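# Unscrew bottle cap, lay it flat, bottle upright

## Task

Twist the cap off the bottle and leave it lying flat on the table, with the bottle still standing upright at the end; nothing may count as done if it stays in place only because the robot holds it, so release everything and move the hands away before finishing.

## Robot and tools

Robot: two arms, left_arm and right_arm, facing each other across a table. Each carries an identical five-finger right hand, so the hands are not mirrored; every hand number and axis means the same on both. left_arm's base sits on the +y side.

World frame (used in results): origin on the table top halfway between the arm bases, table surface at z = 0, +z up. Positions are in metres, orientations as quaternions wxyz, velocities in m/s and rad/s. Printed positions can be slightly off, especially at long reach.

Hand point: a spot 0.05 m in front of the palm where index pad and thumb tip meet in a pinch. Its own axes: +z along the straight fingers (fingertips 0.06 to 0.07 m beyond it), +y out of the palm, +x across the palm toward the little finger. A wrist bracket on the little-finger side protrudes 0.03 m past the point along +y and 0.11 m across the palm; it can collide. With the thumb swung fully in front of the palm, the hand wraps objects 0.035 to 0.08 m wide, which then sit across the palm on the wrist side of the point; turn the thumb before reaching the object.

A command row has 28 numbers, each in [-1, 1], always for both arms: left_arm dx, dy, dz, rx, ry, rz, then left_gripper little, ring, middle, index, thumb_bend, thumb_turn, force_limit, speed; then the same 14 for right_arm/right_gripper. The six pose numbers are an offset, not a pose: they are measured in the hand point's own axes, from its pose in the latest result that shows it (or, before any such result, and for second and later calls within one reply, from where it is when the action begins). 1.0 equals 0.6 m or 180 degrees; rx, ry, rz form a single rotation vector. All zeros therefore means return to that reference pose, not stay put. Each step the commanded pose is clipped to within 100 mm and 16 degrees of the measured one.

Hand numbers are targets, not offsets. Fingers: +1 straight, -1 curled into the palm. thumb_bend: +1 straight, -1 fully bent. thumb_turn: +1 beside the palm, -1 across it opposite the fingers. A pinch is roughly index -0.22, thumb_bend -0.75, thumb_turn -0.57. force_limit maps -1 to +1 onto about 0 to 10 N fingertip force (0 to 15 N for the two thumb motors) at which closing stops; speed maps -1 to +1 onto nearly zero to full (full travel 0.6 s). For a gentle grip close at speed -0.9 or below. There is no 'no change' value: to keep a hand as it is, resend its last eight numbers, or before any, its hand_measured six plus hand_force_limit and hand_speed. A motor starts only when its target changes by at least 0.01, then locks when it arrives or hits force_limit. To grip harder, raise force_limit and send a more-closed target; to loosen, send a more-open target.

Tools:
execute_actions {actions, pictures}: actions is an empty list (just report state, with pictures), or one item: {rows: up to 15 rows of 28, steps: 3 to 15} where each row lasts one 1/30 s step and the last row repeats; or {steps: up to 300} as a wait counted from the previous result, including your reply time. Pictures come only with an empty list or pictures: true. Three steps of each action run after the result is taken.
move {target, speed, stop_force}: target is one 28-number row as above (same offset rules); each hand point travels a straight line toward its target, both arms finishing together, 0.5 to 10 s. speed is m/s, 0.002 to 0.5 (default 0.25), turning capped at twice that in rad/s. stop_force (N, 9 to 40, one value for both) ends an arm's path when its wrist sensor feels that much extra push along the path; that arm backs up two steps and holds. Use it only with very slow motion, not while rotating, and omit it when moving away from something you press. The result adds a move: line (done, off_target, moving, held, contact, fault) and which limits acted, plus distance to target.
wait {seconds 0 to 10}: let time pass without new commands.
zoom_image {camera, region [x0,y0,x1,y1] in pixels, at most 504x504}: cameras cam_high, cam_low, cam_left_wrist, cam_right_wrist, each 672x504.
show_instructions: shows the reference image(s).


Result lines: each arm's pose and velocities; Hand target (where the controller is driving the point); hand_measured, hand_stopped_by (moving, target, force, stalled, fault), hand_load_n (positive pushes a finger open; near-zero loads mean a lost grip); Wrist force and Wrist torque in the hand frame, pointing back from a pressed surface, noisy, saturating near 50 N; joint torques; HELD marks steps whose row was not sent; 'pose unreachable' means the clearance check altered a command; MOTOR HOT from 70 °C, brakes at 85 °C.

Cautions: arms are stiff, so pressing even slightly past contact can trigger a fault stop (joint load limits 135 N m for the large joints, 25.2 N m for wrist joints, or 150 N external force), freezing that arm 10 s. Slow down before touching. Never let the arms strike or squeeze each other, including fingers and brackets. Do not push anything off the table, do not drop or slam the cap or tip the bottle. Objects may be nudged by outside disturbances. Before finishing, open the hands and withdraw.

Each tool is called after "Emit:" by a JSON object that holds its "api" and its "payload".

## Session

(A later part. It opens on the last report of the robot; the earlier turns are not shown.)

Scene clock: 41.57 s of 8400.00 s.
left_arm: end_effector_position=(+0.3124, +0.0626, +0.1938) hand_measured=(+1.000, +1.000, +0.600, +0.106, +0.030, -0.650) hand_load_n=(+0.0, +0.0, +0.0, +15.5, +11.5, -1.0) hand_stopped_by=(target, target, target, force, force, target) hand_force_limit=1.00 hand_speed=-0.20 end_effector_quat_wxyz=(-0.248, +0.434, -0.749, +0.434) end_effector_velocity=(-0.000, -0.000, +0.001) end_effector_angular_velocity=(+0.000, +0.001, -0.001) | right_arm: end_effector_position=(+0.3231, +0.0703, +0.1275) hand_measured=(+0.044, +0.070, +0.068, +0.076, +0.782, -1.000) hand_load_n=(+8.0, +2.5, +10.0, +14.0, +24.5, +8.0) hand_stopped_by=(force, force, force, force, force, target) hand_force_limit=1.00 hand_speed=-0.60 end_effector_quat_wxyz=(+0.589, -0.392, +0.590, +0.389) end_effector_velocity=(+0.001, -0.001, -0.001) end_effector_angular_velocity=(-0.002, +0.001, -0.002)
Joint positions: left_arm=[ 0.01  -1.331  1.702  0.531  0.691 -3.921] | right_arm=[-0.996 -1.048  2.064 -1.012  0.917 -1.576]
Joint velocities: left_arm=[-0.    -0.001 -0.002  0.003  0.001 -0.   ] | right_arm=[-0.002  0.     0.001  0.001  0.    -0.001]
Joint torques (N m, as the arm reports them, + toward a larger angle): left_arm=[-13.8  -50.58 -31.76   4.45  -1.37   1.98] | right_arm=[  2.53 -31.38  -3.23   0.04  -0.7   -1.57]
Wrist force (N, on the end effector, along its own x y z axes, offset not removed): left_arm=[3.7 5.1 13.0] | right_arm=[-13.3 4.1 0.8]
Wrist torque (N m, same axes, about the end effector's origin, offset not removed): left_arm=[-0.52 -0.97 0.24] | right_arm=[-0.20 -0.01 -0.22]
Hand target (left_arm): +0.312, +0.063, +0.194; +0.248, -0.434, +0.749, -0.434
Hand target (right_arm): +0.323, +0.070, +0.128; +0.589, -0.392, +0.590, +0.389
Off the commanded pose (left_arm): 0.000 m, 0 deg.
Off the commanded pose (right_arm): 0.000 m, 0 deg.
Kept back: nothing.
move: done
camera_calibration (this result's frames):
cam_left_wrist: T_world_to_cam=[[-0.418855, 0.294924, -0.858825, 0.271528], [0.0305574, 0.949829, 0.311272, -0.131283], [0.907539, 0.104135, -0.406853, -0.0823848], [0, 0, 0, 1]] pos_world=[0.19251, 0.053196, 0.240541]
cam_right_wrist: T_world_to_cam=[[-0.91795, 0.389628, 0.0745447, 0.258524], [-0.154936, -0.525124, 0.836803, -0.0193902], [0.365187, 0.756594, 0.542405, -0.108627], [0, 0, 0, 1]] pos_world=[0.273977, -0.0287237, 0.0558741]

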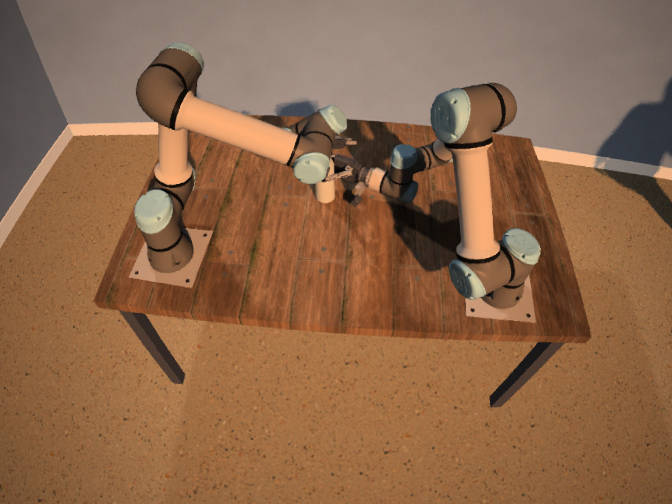

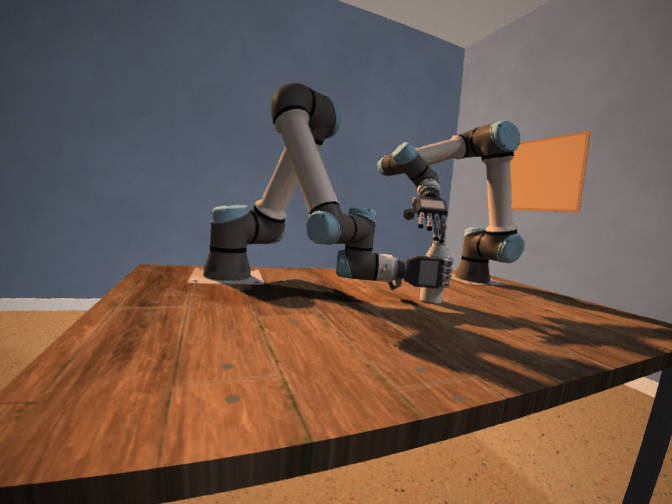

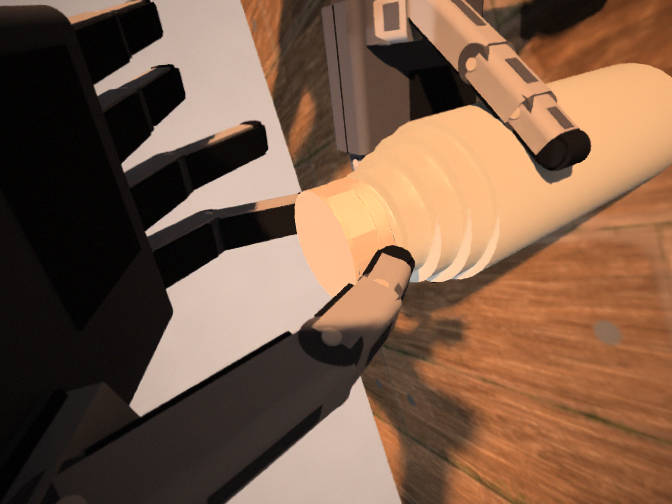

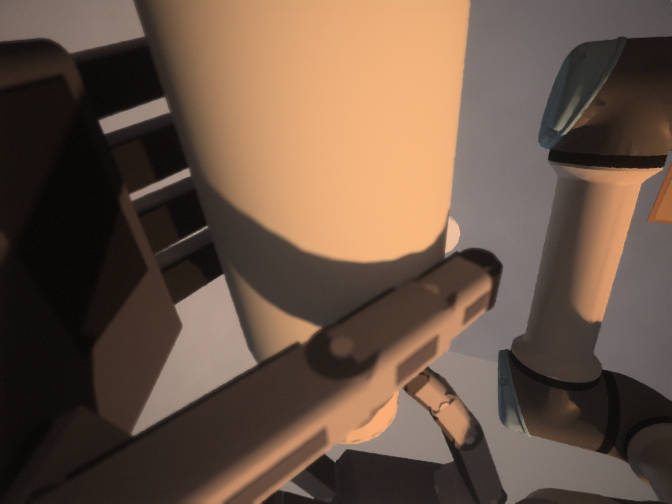

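Emit:
{"api": "move", "payload": {"target": [-0.008,0.004,0.004,0,0.481,0.278,1,1,0.6,0.35,0.25,-0.65,1,0.5,0,0,0,0,0,0,-0.75,-0.75,-0.75,-0.75,-0.3,-1,1,-0.6], "speed": 0.4}}

Emit:
{"api": "move", "payload": {"target": [-0.001,-0.005,0.0048,0,-0.481,-0.278,1,1,0.6,-0.3,-0.8,-0.65,1,-0.2,0,0,0,0,0,0,-0.75,-0.75,-0.75,-0.75,-0.3,-1,1,-0.6], "speed": 0.3}}

Emit:
{"api": "move", "payload": {"target": [-0.0067,0,0,0,0.481,0.278,1,1,0.6,0.35,0.25,-0.65,1,0.5,0,0,0,0,0,0,-0.75,-0.75,-0.75,-0.75,-0.3,-1,1,-0.6], "speed": 0.4}}

Emit:
{"api": "move", "payload": {"target": [-0.001,-0.005,0.0048,0,-0.481,-0.278,1,1,0.6,-0.3,-0.8,-0.65,1,-0.2,0,0,0,0,0,0,-0.75,-0.75,-0.75,-0.75,-0.3,-1,1,-0.6], "speed": 0.3}}

Emit:
{"api": "move", "payload": {"target": [0,-0.005,-0.003,0,0,0,1,1,0.6,-0.3,-0.8,-0.65,1,-0.2,0,0,0,0,0,0,-0.75,-0.75,-0.75,-0.75,-0.3,-1,1,-0.6], "speed": 0.01}}

Scene clock: 44.70 s of 8400.00 s.
left_arm: end_effector_position=(+0.3152, +0.0663, +0.1910) hand_measured=(+1.000, +1.000, +0.600, +0.350, +0.250, -0.650) hand_load_n=(+0.0, +0.0, +0.0, +0.0, +0.0, +0.0) hand_stopped_by=(target, target, target, target, target, target) hand_force_limit=1.00 hand_speed=0.50 end_effector_quat_wxyz=(-0.171, +0.295, +0.813, -0.472) end_effector_velocity=(+0.001, +0.001, -0.000) end_effector_angular_velocity=(+0.005, -0.002, -0.009) | right_arm: end_effector_position=(+0.3231, +0.0703, +0.1275) hand_measured=(+0.044, +0.070, +0.068, +0.076, +0.782, -1.000) hand_load_n=(+9.0, +3.0, +10.5, +14.0, +24.0, +6.5) hand_stopped_by=(force, force, force, force, force, target) hand_force_limit=1.00 hand_speed=-0.60 end_effector_quat_wxyz=(+0.589, -0.392, +0.590, +0.389) end_effector_velocity=(-0.001, +0.000, -0.000) end_effector_angular_velocity=(-0.000, -0.000, +0.001)
Joint positions: left_arm=[ 0.708 -1.097  1.452  0.837  2.579 -2.011] | right_arm=[-0.996 -1.048  2.064 -1.012  0.917 -1.576]
Joint velocities: left_arm=[ 0.002  0.008 -0.009  0.023 -0.     0.022] | right_arm=[ 0.001 -0.    -0.     0.001  0.    -0.001]
Joint torques (N m, as the arm reports them, + toward a larger angle): left_arm=[  9.24 -27.03 -26.86   4.34   4.15   2.67] | right_arm=[  2.17 -30.9   -4.43   0.09  -0.65  -1.64]
Wrist force (N, on the end effector, along its own x y z axes, offset not removed): left_arm=[1.0 0.3 3.3] | right_arm=[0.9 -4.1 2.8]
Wrist torque (N m, same axes, about the end effector's origin, offset not removed): left_arm=[-0.22 -0.36 0.12] | right_arm=[-0.63 -0.57 -0.09]
Hand target (left_arm): +0.315, +0.066, +0.191; -0.172, +0.295, +0.813, -0.472
Hand target (right_arm): +0.323, +0.070, +0.128; +0.589, -0.392, +0.590, +0.389
Off the commanded pose (left_arm): 0.001 m, 0 deg.
Off the commanded pose (right_arm): 0.000 m, 0 deg.
Kept back: nothing.
move: done
camera_calibration (this result's frames):
cam_left_wrist: T_world_to_cam=[[0.362733, 0.354832, -0.861695, 0.0194562], [0.930349, -0.191095, 0.312943, -0.342343], [-0.0536234, -0.915192, -0.399434, 0.282687], [0, 0, 0, 1]] pos_world=[0.3266, 0.186389, 0.236814]
cam_right_wrist: T_world_to_cam=[[-0.91795, 0.389628, 0.0745457, 0.258523], [-0.154935, -0.525123, 0.836804, -0.0193905], [0.365188, 0.756595, 0.542404, -0.108627], [0, 0, 0, 1]] pos_world=[0.273977, -0.028724, 0.0558738]

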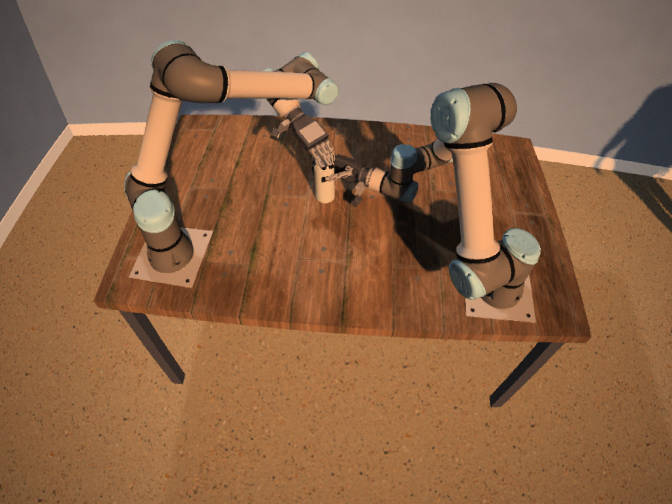

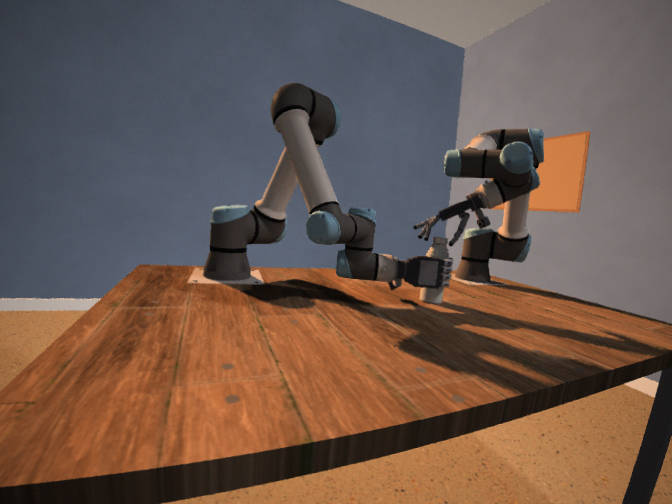

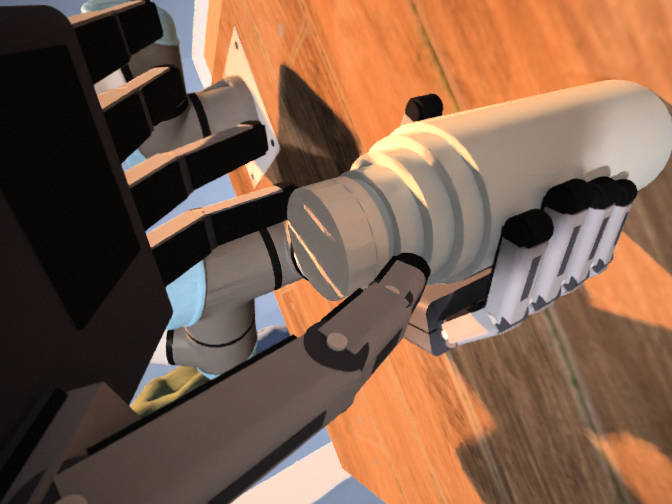

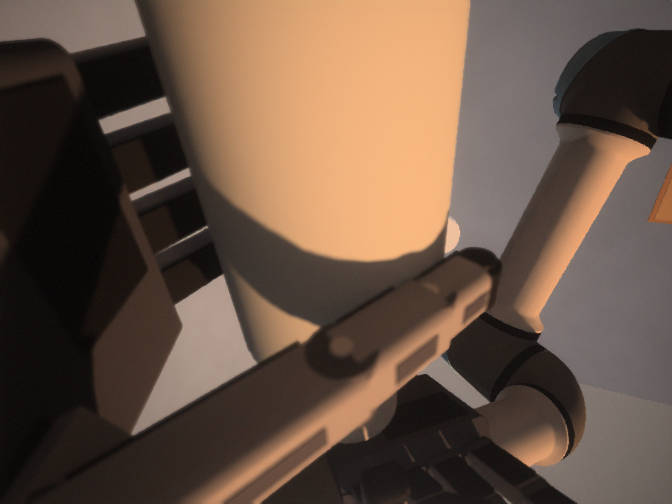

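Scene clock: 48.17 s of 8400.00 s.
left_arm: end_effector_position=(+0.3134, +0.0628, +0.1917) hand_measured=(+1.000, +1.000, +0.600, +0.110, +0.012, -0.650) hand_load_n=(+0.0, +0.0, +0.0, +15.0, +13.5, -0.5) hand_stopped_by=(target, target, target, force, force, target) hand_force_limit=1.00 hand_speed=-0.20 end_effector_quat_wxyz=(-0.248, +0.434, -0.749, +0.434) end_effector_velocity=(-0.001, -0.000, -0.001) end_effector_angular_velocity=(+0.003, +0.005, +0.008) | right_arm: end_effector_position=(+0.3231, +0.0703, +0.1275) hand_measured=(+0.044, +0.070, +0.068, +0.076, +0.782, -1.000) hand_load_n=(+9.0, +3.0, +10.5, +14.0, +24.0, +6.5) hand_stopped_by=(force, force, force, force, force, target) hand_force_limit=1.00 hand_speed=-0.60 end_effector_quat_wxyz=(+0.589, -0.392, +0.590, +0.389) end_effector_velocity=(+0.001, -0.000, +0.000) end_effector_angular_velocity=(+0.001, -0.001, -0.001)
Joint positions: left_arm=[ 0.013 -1.33   1.706  0.523  0.693 -3.918] | right_arm=[-0.996 -1.048  2.064 -1.012  0.917 -1.576]
Joint velocities: left_arm=[-0.001  0.007 -0.007  0.015 -0.002 -0.016] | right_arm=[-0.001  0.     0.    -0.002 -0.     0.   ]
Joint torques (N m, as the arm reports them, + toward a larger angle): left_arm=[-10.38 -14.73 -26.03   4.32  -3.31  -2.62] | right_arm=[  1.96 -31.82  -4.42   0.08  -0.75  -1.63]
Wrist force (N, on the end effector, along its own x y z axes, offset not removed): left_arm=[0.5 -4.7 2.9] | right_arm=[1.8 -2.9 1.4]
Wrist torque (N m, same axes, about the end effector's origin, offset not removed): left_arm=[-0.71 -0.14 0.15] | right_arm=[-0.40 -0.46 0.16]
Hand target (left_arm): +0.313, +0.063, +0.192; +0.248, -0.435, +0.749, -0.434
Hand target (right_arm): +0.323, +0.070, +0.128; +0.589, -0.392, +0.590, +0.389
Off the commanded pose (left_arm): 0.001 m, 0 deg.
Off the commanded pose (right_arm): 0.000 m, 0 deg.
Kept back: nothing.
move: done
camera_calibration (this result's frames):
cam_left_wrist: T_world_to_cam=[[-0.418639, 0.294243, -0.859163, 0.270169], [0.0304297, 0.95007, 0.310549, -0.130726], [0.907643, 0.103864, -0.406691, -0.0842498], [0, 0, 0, 1]] pos_world=[0.19355, 0.0534535, 0.238453]
cam_right_wrist: T_world_to_cam=[[-0.91795, 0.389628, 0.0745456, 0.258523], [-0.154935, -0.525123, 0.836804, -0.0193904], [0.365188, 0.756595, 0.542404, -0.108627], [0, 0, 0, 1]] pos_world=[0.273977, -0.028724, 0.0558738]

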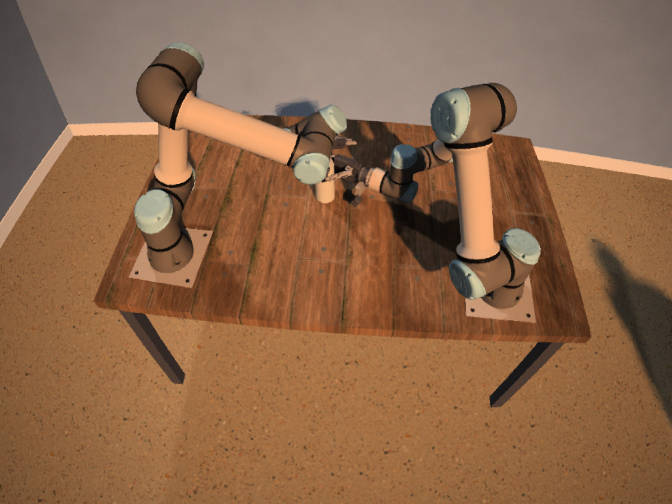

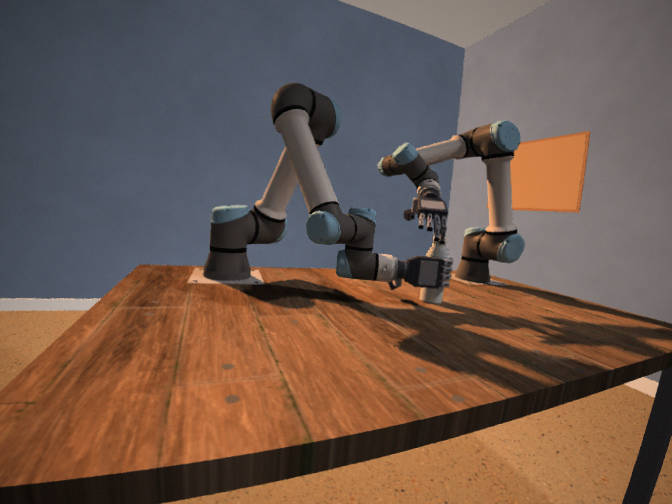

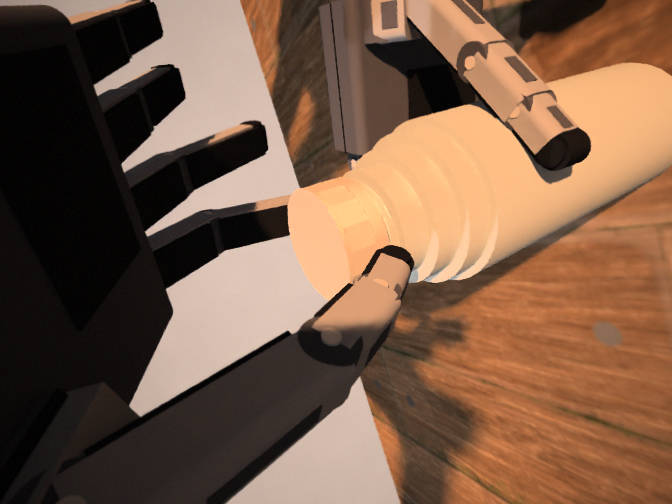

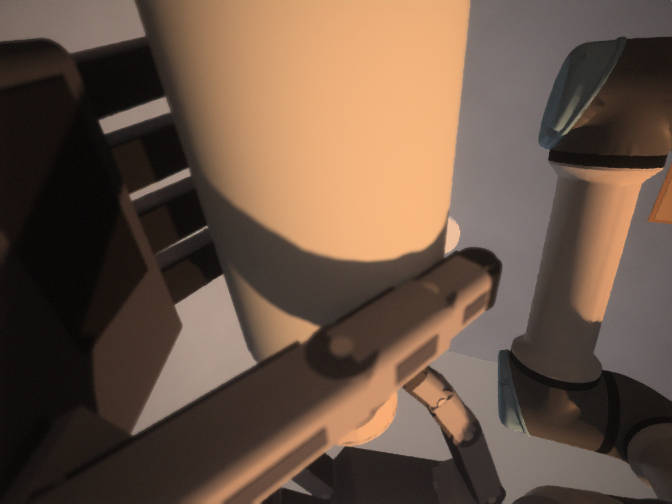

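Scene clock: 51.07 s of 8400.00 s.
left_arm: end_effector_position=(+0.3151, +0.0663, +0.1923) hand_measured=(+1.000, +1.000, +0.600, +0.350, +0.250, -0.650) hand_load_n=(+0.0, +0.0, +0.0, +0.0, +0.0, +0.0) hand_stopped_by=(target, target, target, target, target, target) hand_force_limit=1.00 hand_speed=0.50 end_effector_quat_wxyz=(-0.171, +0.295, +0.813, -0.472) end_effector_velocity=(+0.000, +0.001, -0.000) end_effector_angular_velocity=(+0.005, +0.000, -0.011) | right_arm: end_effector_position=(+0.3231, +0.0703, +0.1275) hand_measured=(+0.044, +0.070, +0.068, +0.076, +0.782, -1.000) hand_load_n=(+9.0, +3.0, +10.5, +14.0, +24.0, +6.5) hand_stopped_by=(force, force, force, force, force, target) hand_force_limit=1.00 hand_speed=-0.60 end_effector_quat_wxyz=(+0.589, -0.392, +0.590, +0.389) end_effector_velocity=(-0.000, +0.000, -0.000) end_effector_angular_velocity=(+0.000, +0.001, +0.000)
Joint positions: left_arm=[ 0.708 -1.098  1.451  0.838  2.58  -2.011] | right_arm=[-0.996 -1.048  2.064 -1.012  0.917 -1.576]
Joint velocities: left_arm=[ 0.002  0.009 -0.008  0.023  0.002  0.023] | right_arm=[ 0.     0.     0.    -0.     0.     0.001]
Joint torques (N m, as the arm reports them, + toward a larger angle): left_arm=[  7.52 -27.44 -25.05   4.94   4.13   2.64] | right_arm=[  2.19 -30.25  -4.73  -0.09  -0.75  -1.63]
Wrist force (N, on the end effector, along its own x y z axes, offset not removed): left_arm=[1.4 -3.8 -2.3] | right_arm=[-0.5 -2.7 0.9]
Wrist torque (N m, same axes, about the end effector's origin, offset not removed): left_arm=[-0.58 -0.07 0.17] | right_arm=[-0.38 0.03 0.00]
Hand target (left_arm): +0.315, +0.066, +0.192; -0.172, +0.295, +0.813, -0.472
Hand target (right_arm): +0.323, +0.070, +0.128; +0.589, -0.392, +0.590, +0.389
Off the commanded pose (left_arm): 0.001 m, 0 deg.
Off the commanded pose (right_arm): 0.000 m, 0 deg.
Kept back: nothing.
move: done
camera_calibration (this result's frames):
cam_left_wrist: T_world_to_cam=[[0.362947, 0.35419, -0.86187, 0.0205424], [0.930274, -0.190809, 0.313339, -0.342708], [-0.0534711, -0.915501, -0.398747, 0.283012], [0, 0, 0, 1]] pos_world=[0.326489, 0.18643, 0.237939]
cam_right_wrist: T_world_to_cam=[[-0.91795, 0.389628, 0.0745454, 0.258524], [-0.154935, -0.525123, 0.836804, -0.0193904], [0.365188, 0.756595, 0.542404, -0.108627], [0, 0, 0, 1]] pos_world=[0.273977, -0.028724, 0.0558738]

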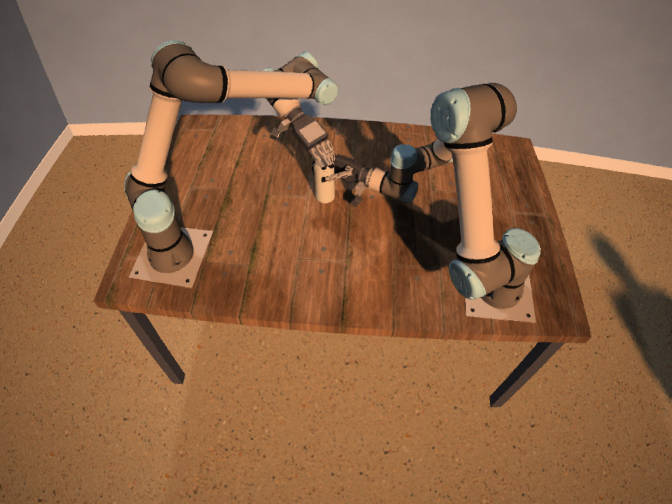

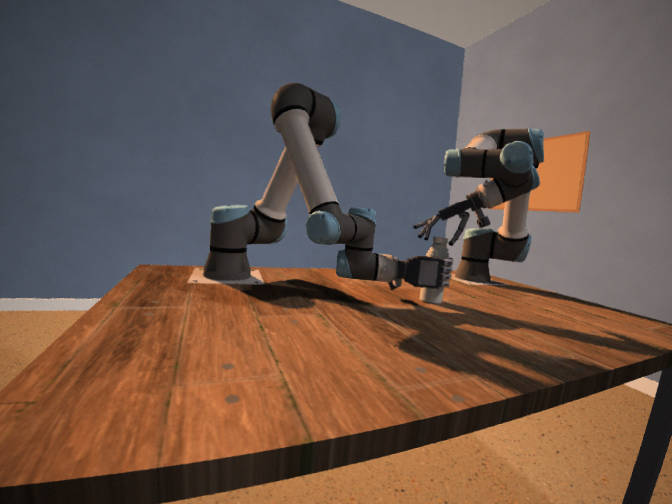

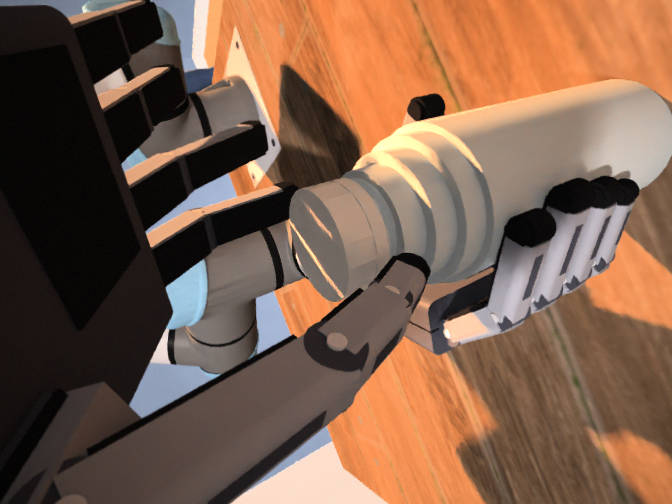

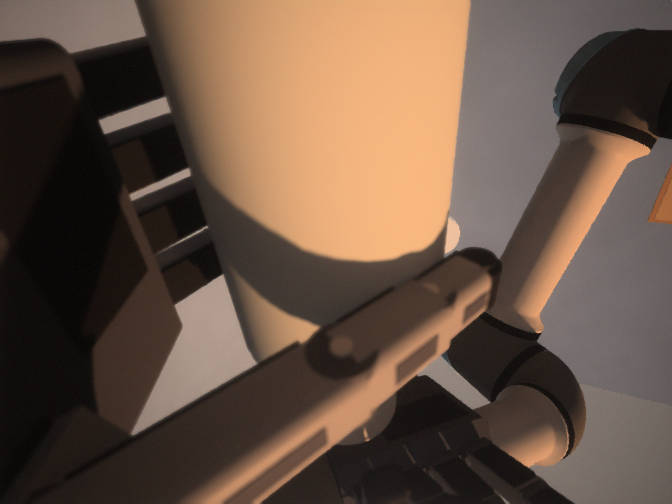

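Scene clock: 54.53 s of 8400.00 s.
left_arm: end_effector_position=(+0.3133, +0.0628, +0.1929) hand_measured=(+1.000, +1.000, +0.600, +0.106, +0.008, -0.650) hand_load_n=(+0.0, +0.0, +0.0, +16.5, +14.5, -1.0) hand_stopped_by=(target, target, target, force, force, target) hand_force_limit=1.00 hand_speed=-0.20 end_effector_quat_wxyz=(-0.248, +0.435, -0.749, +0.435) end_effector_velocity=(-0.000, +0.000, -0.000) end_effector_angular_velocity=(+0.002, +0.003, +0.010) | right_arm: end_effector_position=(+0.3231, +0.0703, +0.1275) hand_measured=(+0.044, +0.070, +0.068, +0.076, +0.782, -1.000) hand_load_n=(+9.0, +3.0, +10.5, +14.0, +24.0, +6.5) hand_stopped_by=(force, force, force, force, force, target) hand_force_limit=1.00 hand_speed=-0.60 end_effector_quat_wxyz=(+0.589, -0.392, +0.590, +0.389) end_effector_velocity=(-0.000, -0.000, -0.000) end_effector_angular_velocity=(-0.001, -0.001, -0.000)
Joint positions: left_arm=[ 0.013 -1.332  1.705  0.525  0.692 -3.918] | right_arm=[-0.996 -1.048  2.064 -1.012  0.917 -1.576]
Joint velocities: left_arm=[-0.001  0.007 -0.007  0.015 -0.005 -0.017] | right_arm=[-0.     0.    -0.     0.001 -0.    -0.002]
Joint torques (N m, as the arm reports them, + toward a larger angle): left_arm=[-10.85 -16.68 -26.71   4.1   -3.34  -2.19] | right_arm=[  2.61 -31.7   -4.24   0.01  -0.55  -1.58]
Wrist force (N, on the end effector, along its own x y z axes, offset not removed): left_arm=[1.1 0.3 4.9] | right_arm=[-2.6 -3.0 -0.6]
Wrist torque (N m, same axes, about the end effector's origin, offset not removed): left_arm=[-0.24 -0.47 0.10] | right_arm=[-0.28 0.28 -0.06]
Hand target (left_arm): +0.313, +0.063, +0.193; +0.248, -0.435, +0.749, -0.434
Hand target (right_arm): +0.323, +0.070, +0.128; +0.589, -0.392, +0.590, +0.389
Off the commanded pose (left_arm): 0.001 m, 0 deg.
Off the commanded pose (right_arm): 0.000 m, 0 deg.
Kept back: nothing.
move: done
camera_calibration (this result's frames):
cam_left_wrist: T_world_to_cam=[[-0.418423, 0.293569, -0.8595, 0.271212], [0.0302988, 0.950308, 0.309835, -0.130943], [0.907747, 0.1036, -0.406526, -0.0837209], [0, 0, 0, 1]] pos_world=[0.193446, 0.0534908, 0.239643]
cam_right_wrist: T_world_to_cam=[[-0.91795, 0.389628, 0.0745454, 0.258523], [-0.154935, -0.525123, 0.836804, -0.0193904], [0.365188, 0.756595, 0.542404, -0.108627], [0, 0, 0, 1]] pos_world=[0.273977, -0.028724, 0.0558738]

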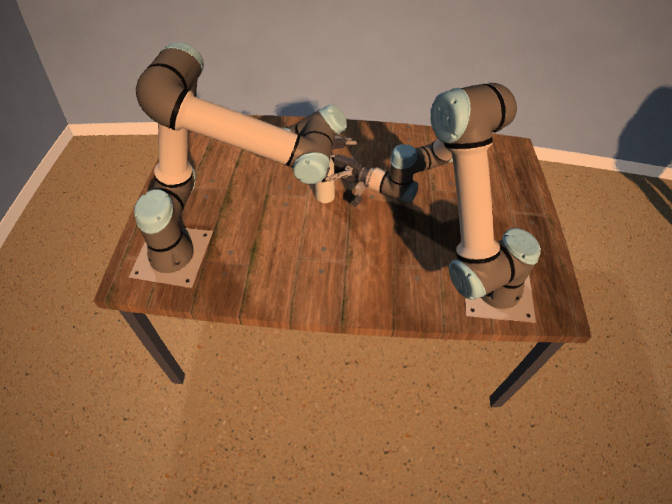

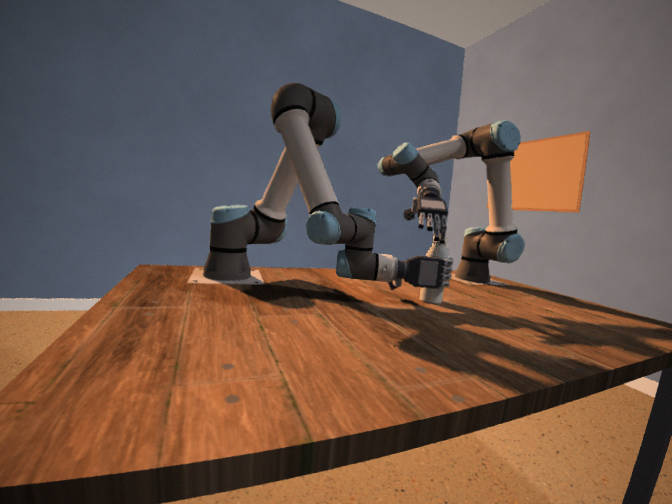

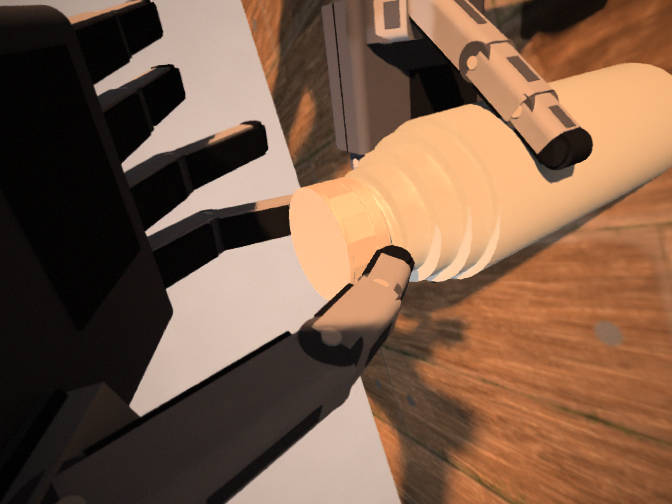

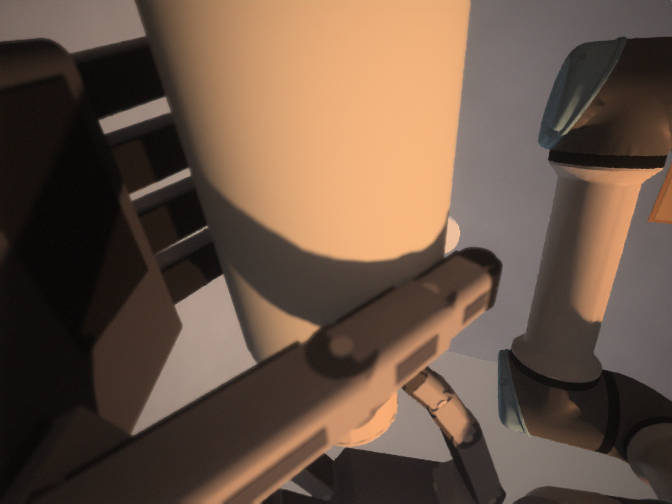

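Scene clock: 55.23 s of 8400.00 s.
left_arm: end_effector_position=(+0.3133, +0.0629, +0.1963) hand_measured=(+1.000, +1.000, +0.600, +0.106, +0.008, -0.650) hand_load_n=(+0.0, +0.0, +0.0, +16.5, +14.5, -1.0) hand_stopped_by=(target, target, target, force, force, target) hand_force_limit=1.00 hand_speed=-0.20 end_effector_quat_wxyz=(-0.248, +0.434, -0.749, +0.435) end_effector_velocity=(-0.000, -0.000, +0.001) end_effector_angular_velocity=(+0.001, -0.002, +0.000) | right_arm: end_effector_position=(+0.3231, +0.0703, +0.1275) hand_measured=(+0.044, +0.070, +0.068, +0.076, +0.782, -1.000) hand_load_n=(+9.0, +3.0, +10.5, +14.0, +24.0, +6.5) hand_stopped_by=(force, force, force, force, force, target) hand_force_limit=1.00 hand_speed=-0.60 end_effector_quat_wxyz=(+0.589, -0.392, +0.590, +0.389) end_effector_velocity=(+0.001, -0.000, +0.000) end_effector_angular_velocity=(+0.001, -0.002, -0.001)
Joint positions: left_arm=[ 0.012 -1.335  1.7    0.534  0.692 -3.918] | right_arm=[-0.996 -1.048  2.064 -1.012  0.917 -1.576]
Joint velocities: left_arm=[-0.001 -0.    -0.002  0.003 -0.002  0.   ] | right_arm=[-0.001 -0.    -0.    -0.002 -0.    -0.   ]
Joint torques (N m, as the arm reports them, + toward a larger angle): left_arm=[ -9.98 -42.63 -25.41   4.35  -1.03   1.68] | right_arm=[  2.92 -30.43  -4.15  -0.05  -0.63  -1.49]
Wrist force (N, on the end effector, along its own x y z axes, offset not removed): left_arm=[5.8 -1.4 -2.7] | right_arm=[1.3 -1.8 2.6]
Wrist torque (N m, same axes, about the end effector's origin, offset not removed): left_arm=[0.10 -1.02 0.52] | right_arm=[-0.31 -0.51 0.14]
Hand target (left_arm): +0.313, +0.063, +0.196; +0.248, -0.435, +0.749, -0.435
Hand target (right_arm): +0.323, +0.070, +0.128; +0.589, -0.392, +0.590, +0.389
Off the commanded pose (left_arm): 0.000 m, 0 deg.
Off the commanded pose (right_arm): 0.000 m, 0 deg.
Kept back: nothing.
move: done
camera_calibration (this result's frames):
cam_left_wrist: T_world_to_cam=[[-0.418372, 0.293604, -0.859512, 0.274069], [0.0302758, 0.950294, 0.309877, -0.132041], [0.907771, 0.103622, -0.406466, -0.0823421], [0, 0, 0, 1]] pos_world=[0.193408, 0.0535429, 0.243013]
cam_right_wrist: T_world_to_cam=[[-0.91795, 0.389628, 0.0745452, 0.258524], [-0.154935, -0.525123, 0.836804, -0.0193903], [0.365188, 0.756595, 0.542404, -0.108627], [0, 0, 0, 1]] pos_world=[0.273977, -0.028724, 0.0558738]

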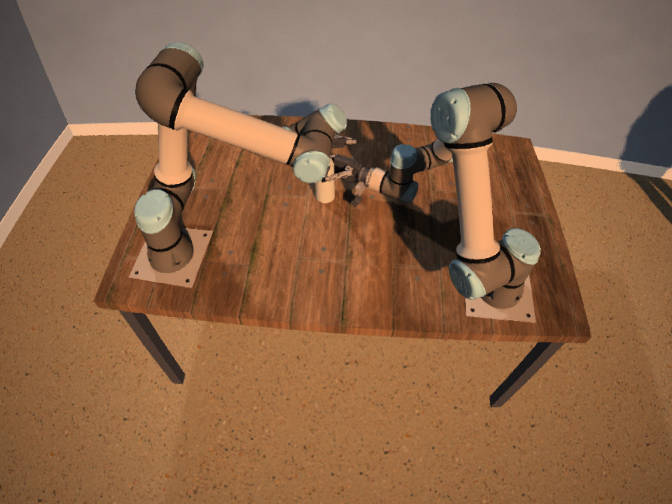

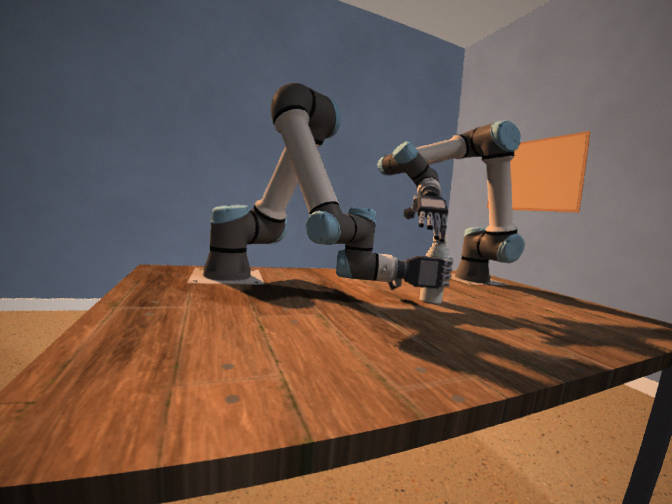

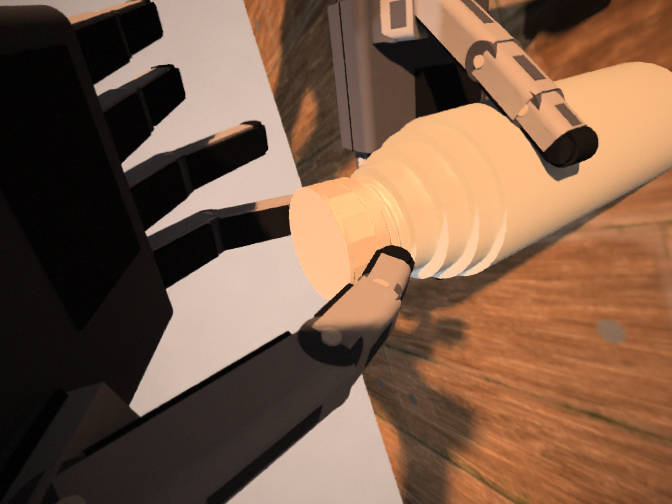

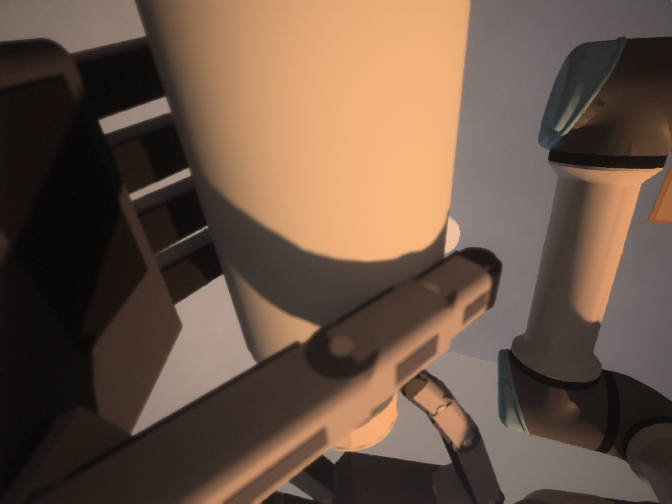

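Emit:
{"api": "move", "payload": {"target": [0,-0.045,-0.025,0,0,0,1,1,0.6,-0.3,-0.8,-0.65,1,-0.2,0,0,0,0,0,0,-0.75,-0.75,-0.75,-0.75,-0.3,-1,1,-0.6], "speed": 0.03}}

Emit:
{"api": "move", "payload": {"target": [-0.4,0,0,0,0,0,1,1,0.6,-0.3,-0.8,-0.65,1,-0.2,0,0,0,0,0,0,1,1,1,1,1,-1,1,-0.6], "speed": 0.15}}

Scene clock: 56.90 s of 8400.00 s.
left_arm: end_effector_position=(+0.3138, +0.0628, +0.2270) hand_measured=(+1.000, +1.000, +0.600, +0.106, +0.008, -0.650) hand_load_n=(+0.0, +0.0, +0.0, +16.5, +14.5, -1.0) hand_stopped_by=(target, target, target, force, force, target) hand_force_limit=1.00 hand_speed=-0.20 end_effector_quat_wxyz=(-0.248, +0.434, -0.749, +0.435) end_effector_velocity=(-0.000, -0.000, +0.002) end_effector_angular_velocity=(-0.000, -0.001, -0.000) | right_arm: end_effector_position=(+0.3231, +0.0703, +0.1275) hand_measured=(+0.044, +0.070, +0.068, +0.076, +0.782, -1.000) hand_load_n=(+9.0, +3.0, +10.5, +14.0, +24.0, +6.5) hand_stopped_by=(force, force, force, force, force, target) hand_force_limit=1.00 hand_speed=-0.60 end_effector_quat_wxyz=(+0.589, -0.392, +0.590, +0.389) end_effector_velocity=(+0.001, -0.000, +0.000) end_effector_angular_velocity=(+0.001, -0.002, -0.001)
Joint positions: left_arm=[ 0.014 -1.358  1.646  0.61   0.693 -3.917] | right_arm=[-0.996 -1.048  2.064 -1.012  0.917 -1.576]
Joint velocities: left_arm=[-0.001 -0.002 -0.003  0.005 -0.002 -0.   ] | right_arm=[-0.001  0.    -0.    -0.002  0.    -0.   ]
Joint torques (N m, as the arm reports them, + toward a larger angle): left_arm=[  7.74 -43.97 -26.94   4.09   1.6    1.86] | right_arm=[  3.35 -31.06  -5.28   0.02  -0.78  -1.62]
Wrist force (N, on the end effector, along its own x y z axes, offset not removed): left_arm=[-2.1 -2.5 0.6] | right_arm=[1.4 0.2 2.4]
Wrist torque (N m, same axes, about the end effector's origin, offset not removed): left_arm=[-0.71 0.16 0.06] | right_arm=[0.05 -0.41 0.15]
Hand target (left_arm): +0.314, +0.063, +0.227; +0.248, -0.434, +0.749, -0.435
Hand target (right_arm): +0.323, +0.070, +0.128; +0.589, -0.392, +0.590, +0.389
Off the commanded pose (left_arm): 0.000 m, 0 deg.
Off the commanded pose (right_arm): 0.000 m, 0 deg.
Kept back: nothing.
move: done
camera_calibration (this result's frames):
cam_left_wrist: T_world_to_cam=[[-0.418335, 0.293635, -0.85952, 0.300663], [0.0303024, 0.950288, 0.309895, -0.14151], [0.907787, 0.103595, -0.406436, -0.0702901], [0, 0, 0, 1]] pos_world=[0.193874, 0.0534721, 0.27371]
cam_right_wrist: T_world_to_cam=[[-0.91795, 0.389628, 0.0745455, 0.258523], [-0.154935, -0.525123, 0.836804, -0.0193904], [0.365188, 0.756595, 0.542404, -0.108627], [0, 0, 0, 1]] pos_world=[0.273977, -0.028724, 0.0558737]

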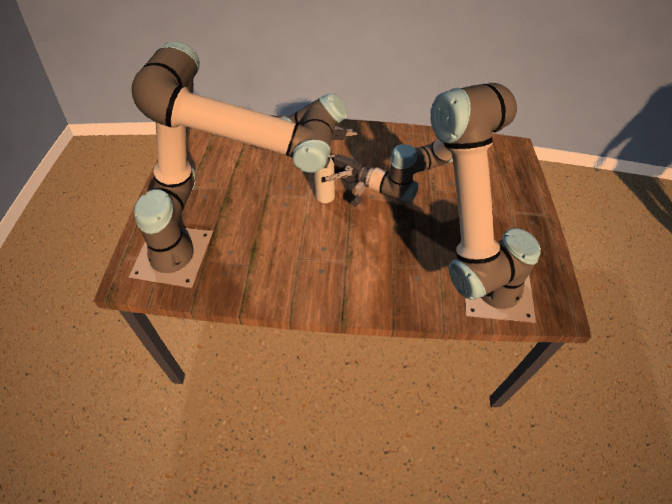

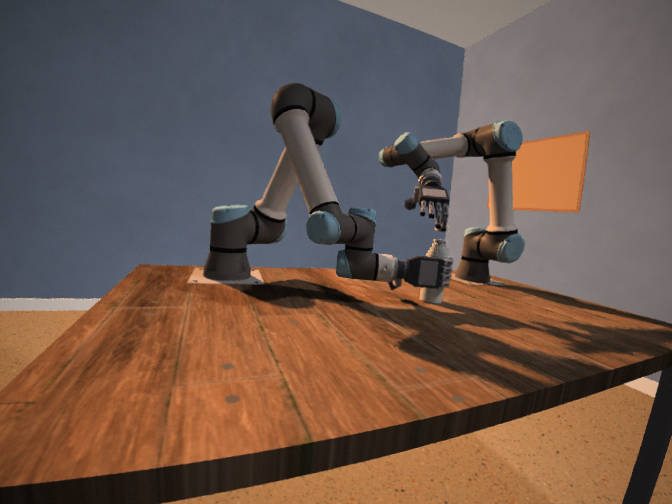

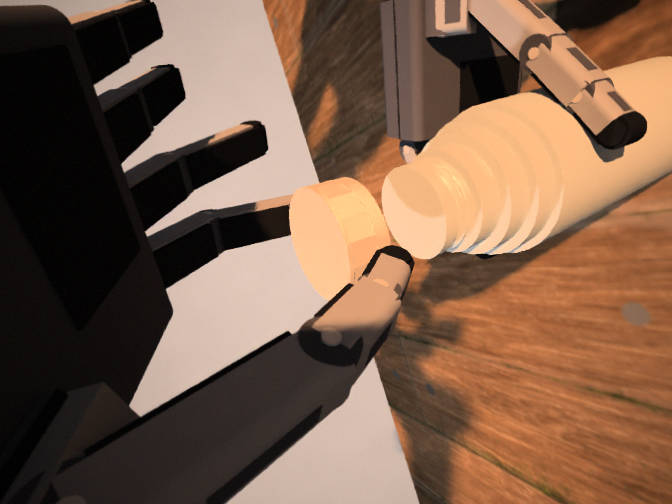

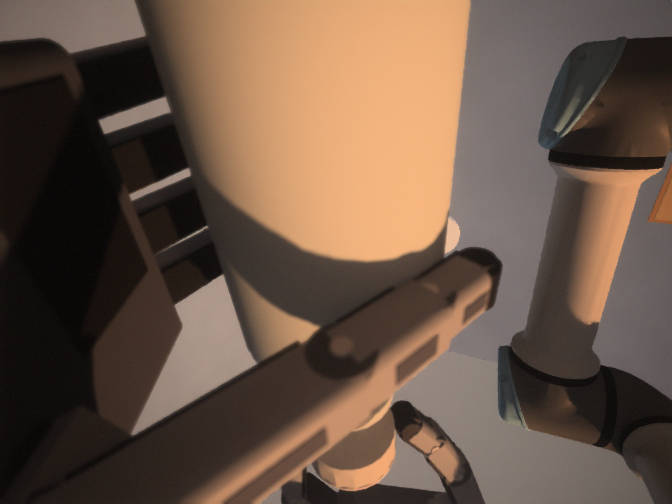

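Scene clock: 59.00 s of 8400.00 s.
left_arm: end_effector_position=(+0.4333, +0.2704, +0.2256) hand_measured=(+1.000, +1.000, +0.600, +0.106, +0.008, -0.650) hand_load_n=(+0.0, +0.0, +0.0, +16.5, +14.5, -1.0) hand_stopped_by=(target, target, target, force, force, target) hand_force_limit=1.00 hand_speed=-0.20 end_effector_quat_wxyz=(-0.248, +0.434, -0.749, +0.435) end_effector_velocity=(+0.002, +0.002, -0.000) end_effector_angular_velocity=(-0.000, +0.001, -0.001) | right_arm: end_effector_position=(+0.3231, +0.0703, +0.1275) hand_measured=(+1.000, +1.000, +1.000, +1.000, +1.000, -1.000) hand_load_n=(+0.0, +0.0, +0.0, +0.0, +0.0, +0.0) hand_stopped_by=(target, target, target, target, target, target) hand_force_limit=1.00 hand_speed=-0.60 end_effector_quat_wxyz=(+0.589, -0.392, +0.590, +0.389) end_effector_velocity=(+0.001, -0.001, -0.000) end_effector_angular_velocity=(-0.000, +0.002, -0.002)
Joint positions: left_arm=[ 0.498 -1.7    1.956  0.356  1.053 -3.484] | right_arm=[-0.996 -1.048  2.064 -1.012  0.917 -1.576]
Joint velocities: left_arm=[ 0.01  -0.001  0.    -0.002  0.009  0.006] | right_arm=[-0.002 -0.     0.001  0.    -0.     0.001]
Joint torques (N m, as the arm reports them, + toward a larger angle): left_arm=[  7.68 -28.78 -13.99  -2.86   2.33   3.16] | right_arm=[  2.43 -30.82  -4.71   0.07  -0.67  -1.55]
Wrist force (N, on the end effector, along its own x y z axes, offset not removed): left_arm=[2.4 -4.2 5.6] | right_arm=[-0.4 -2.8 1.1]
Wrist torque (N m, same axes, about the end effector's origin, offset not removed): left_arm=[-1.09 -0.73 0.05] | right_arm=[-0.37 -0.06 0.10]
Hand target (left_arm): +0.433, +0.271, +0.226; +0.248, -0.434, +0.749, -0.435
Hand target (right_arm): +0.323, +0.070, +0.128; +0.589, -0.392, +0.590, +0.389
Off the commanded pose (left_arm): 0.001 m, 0 deg.
Off the commanded pose (right_arm): 0.000 m, 0 deg.
Kept back: nothing.
move: done
camera_calibration (this result's frames):
cam_left_wrist: T_world_to_cam=[[-0.418364, 0.293278, -0.859628, 0.28861], [0.0305421, 0.950442, 0.309397, -0.341976], [0.907766, 0.103186, -0.406588, -0.200747], [0, 0, 0, 1]] pos_world=[0.31342, 0.261099, 0.272282]
cam_right_wrist: T_world_to_cam=[[-0.91795, 0.389628, 0.0745455, 0.258524], [-0.154935, -0.525123, 0.836804, -0.0193904], [0.365188, 0.756595, 0.542404, -0.108627], [0, 0, 0, 1]] pos_world=[0.273977, -0.028724, 0.0558738]

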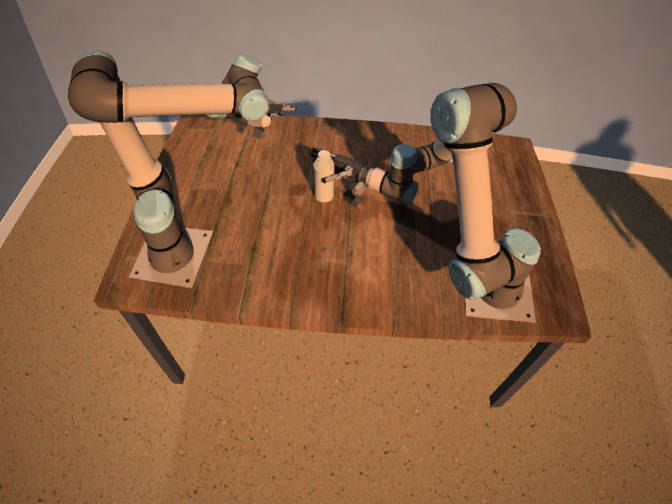

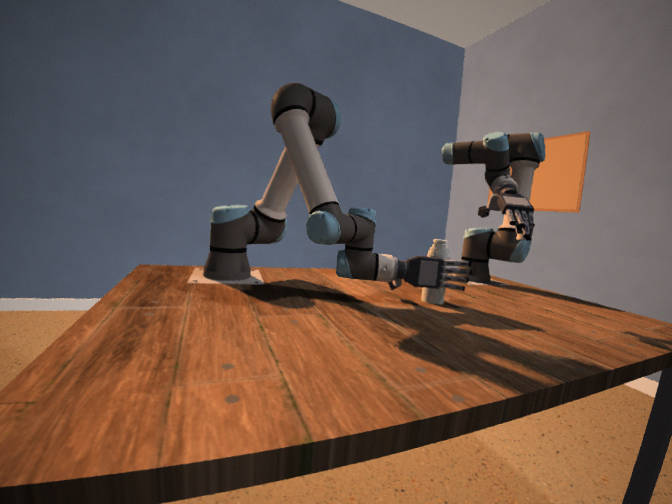

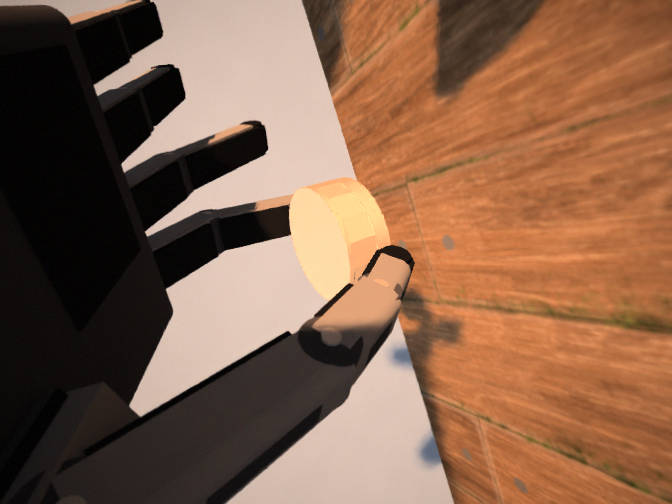

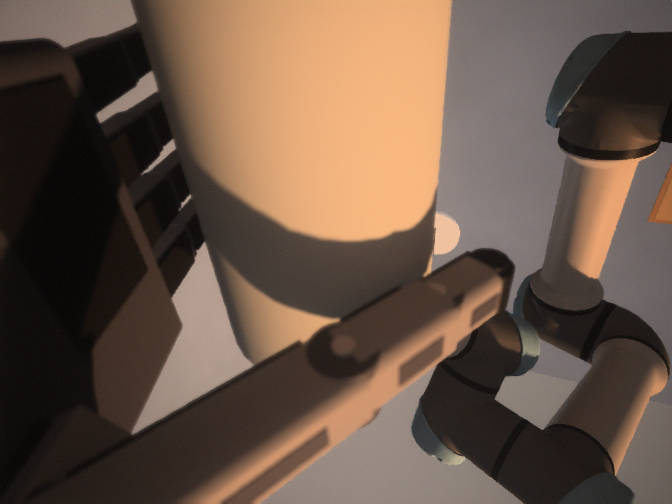

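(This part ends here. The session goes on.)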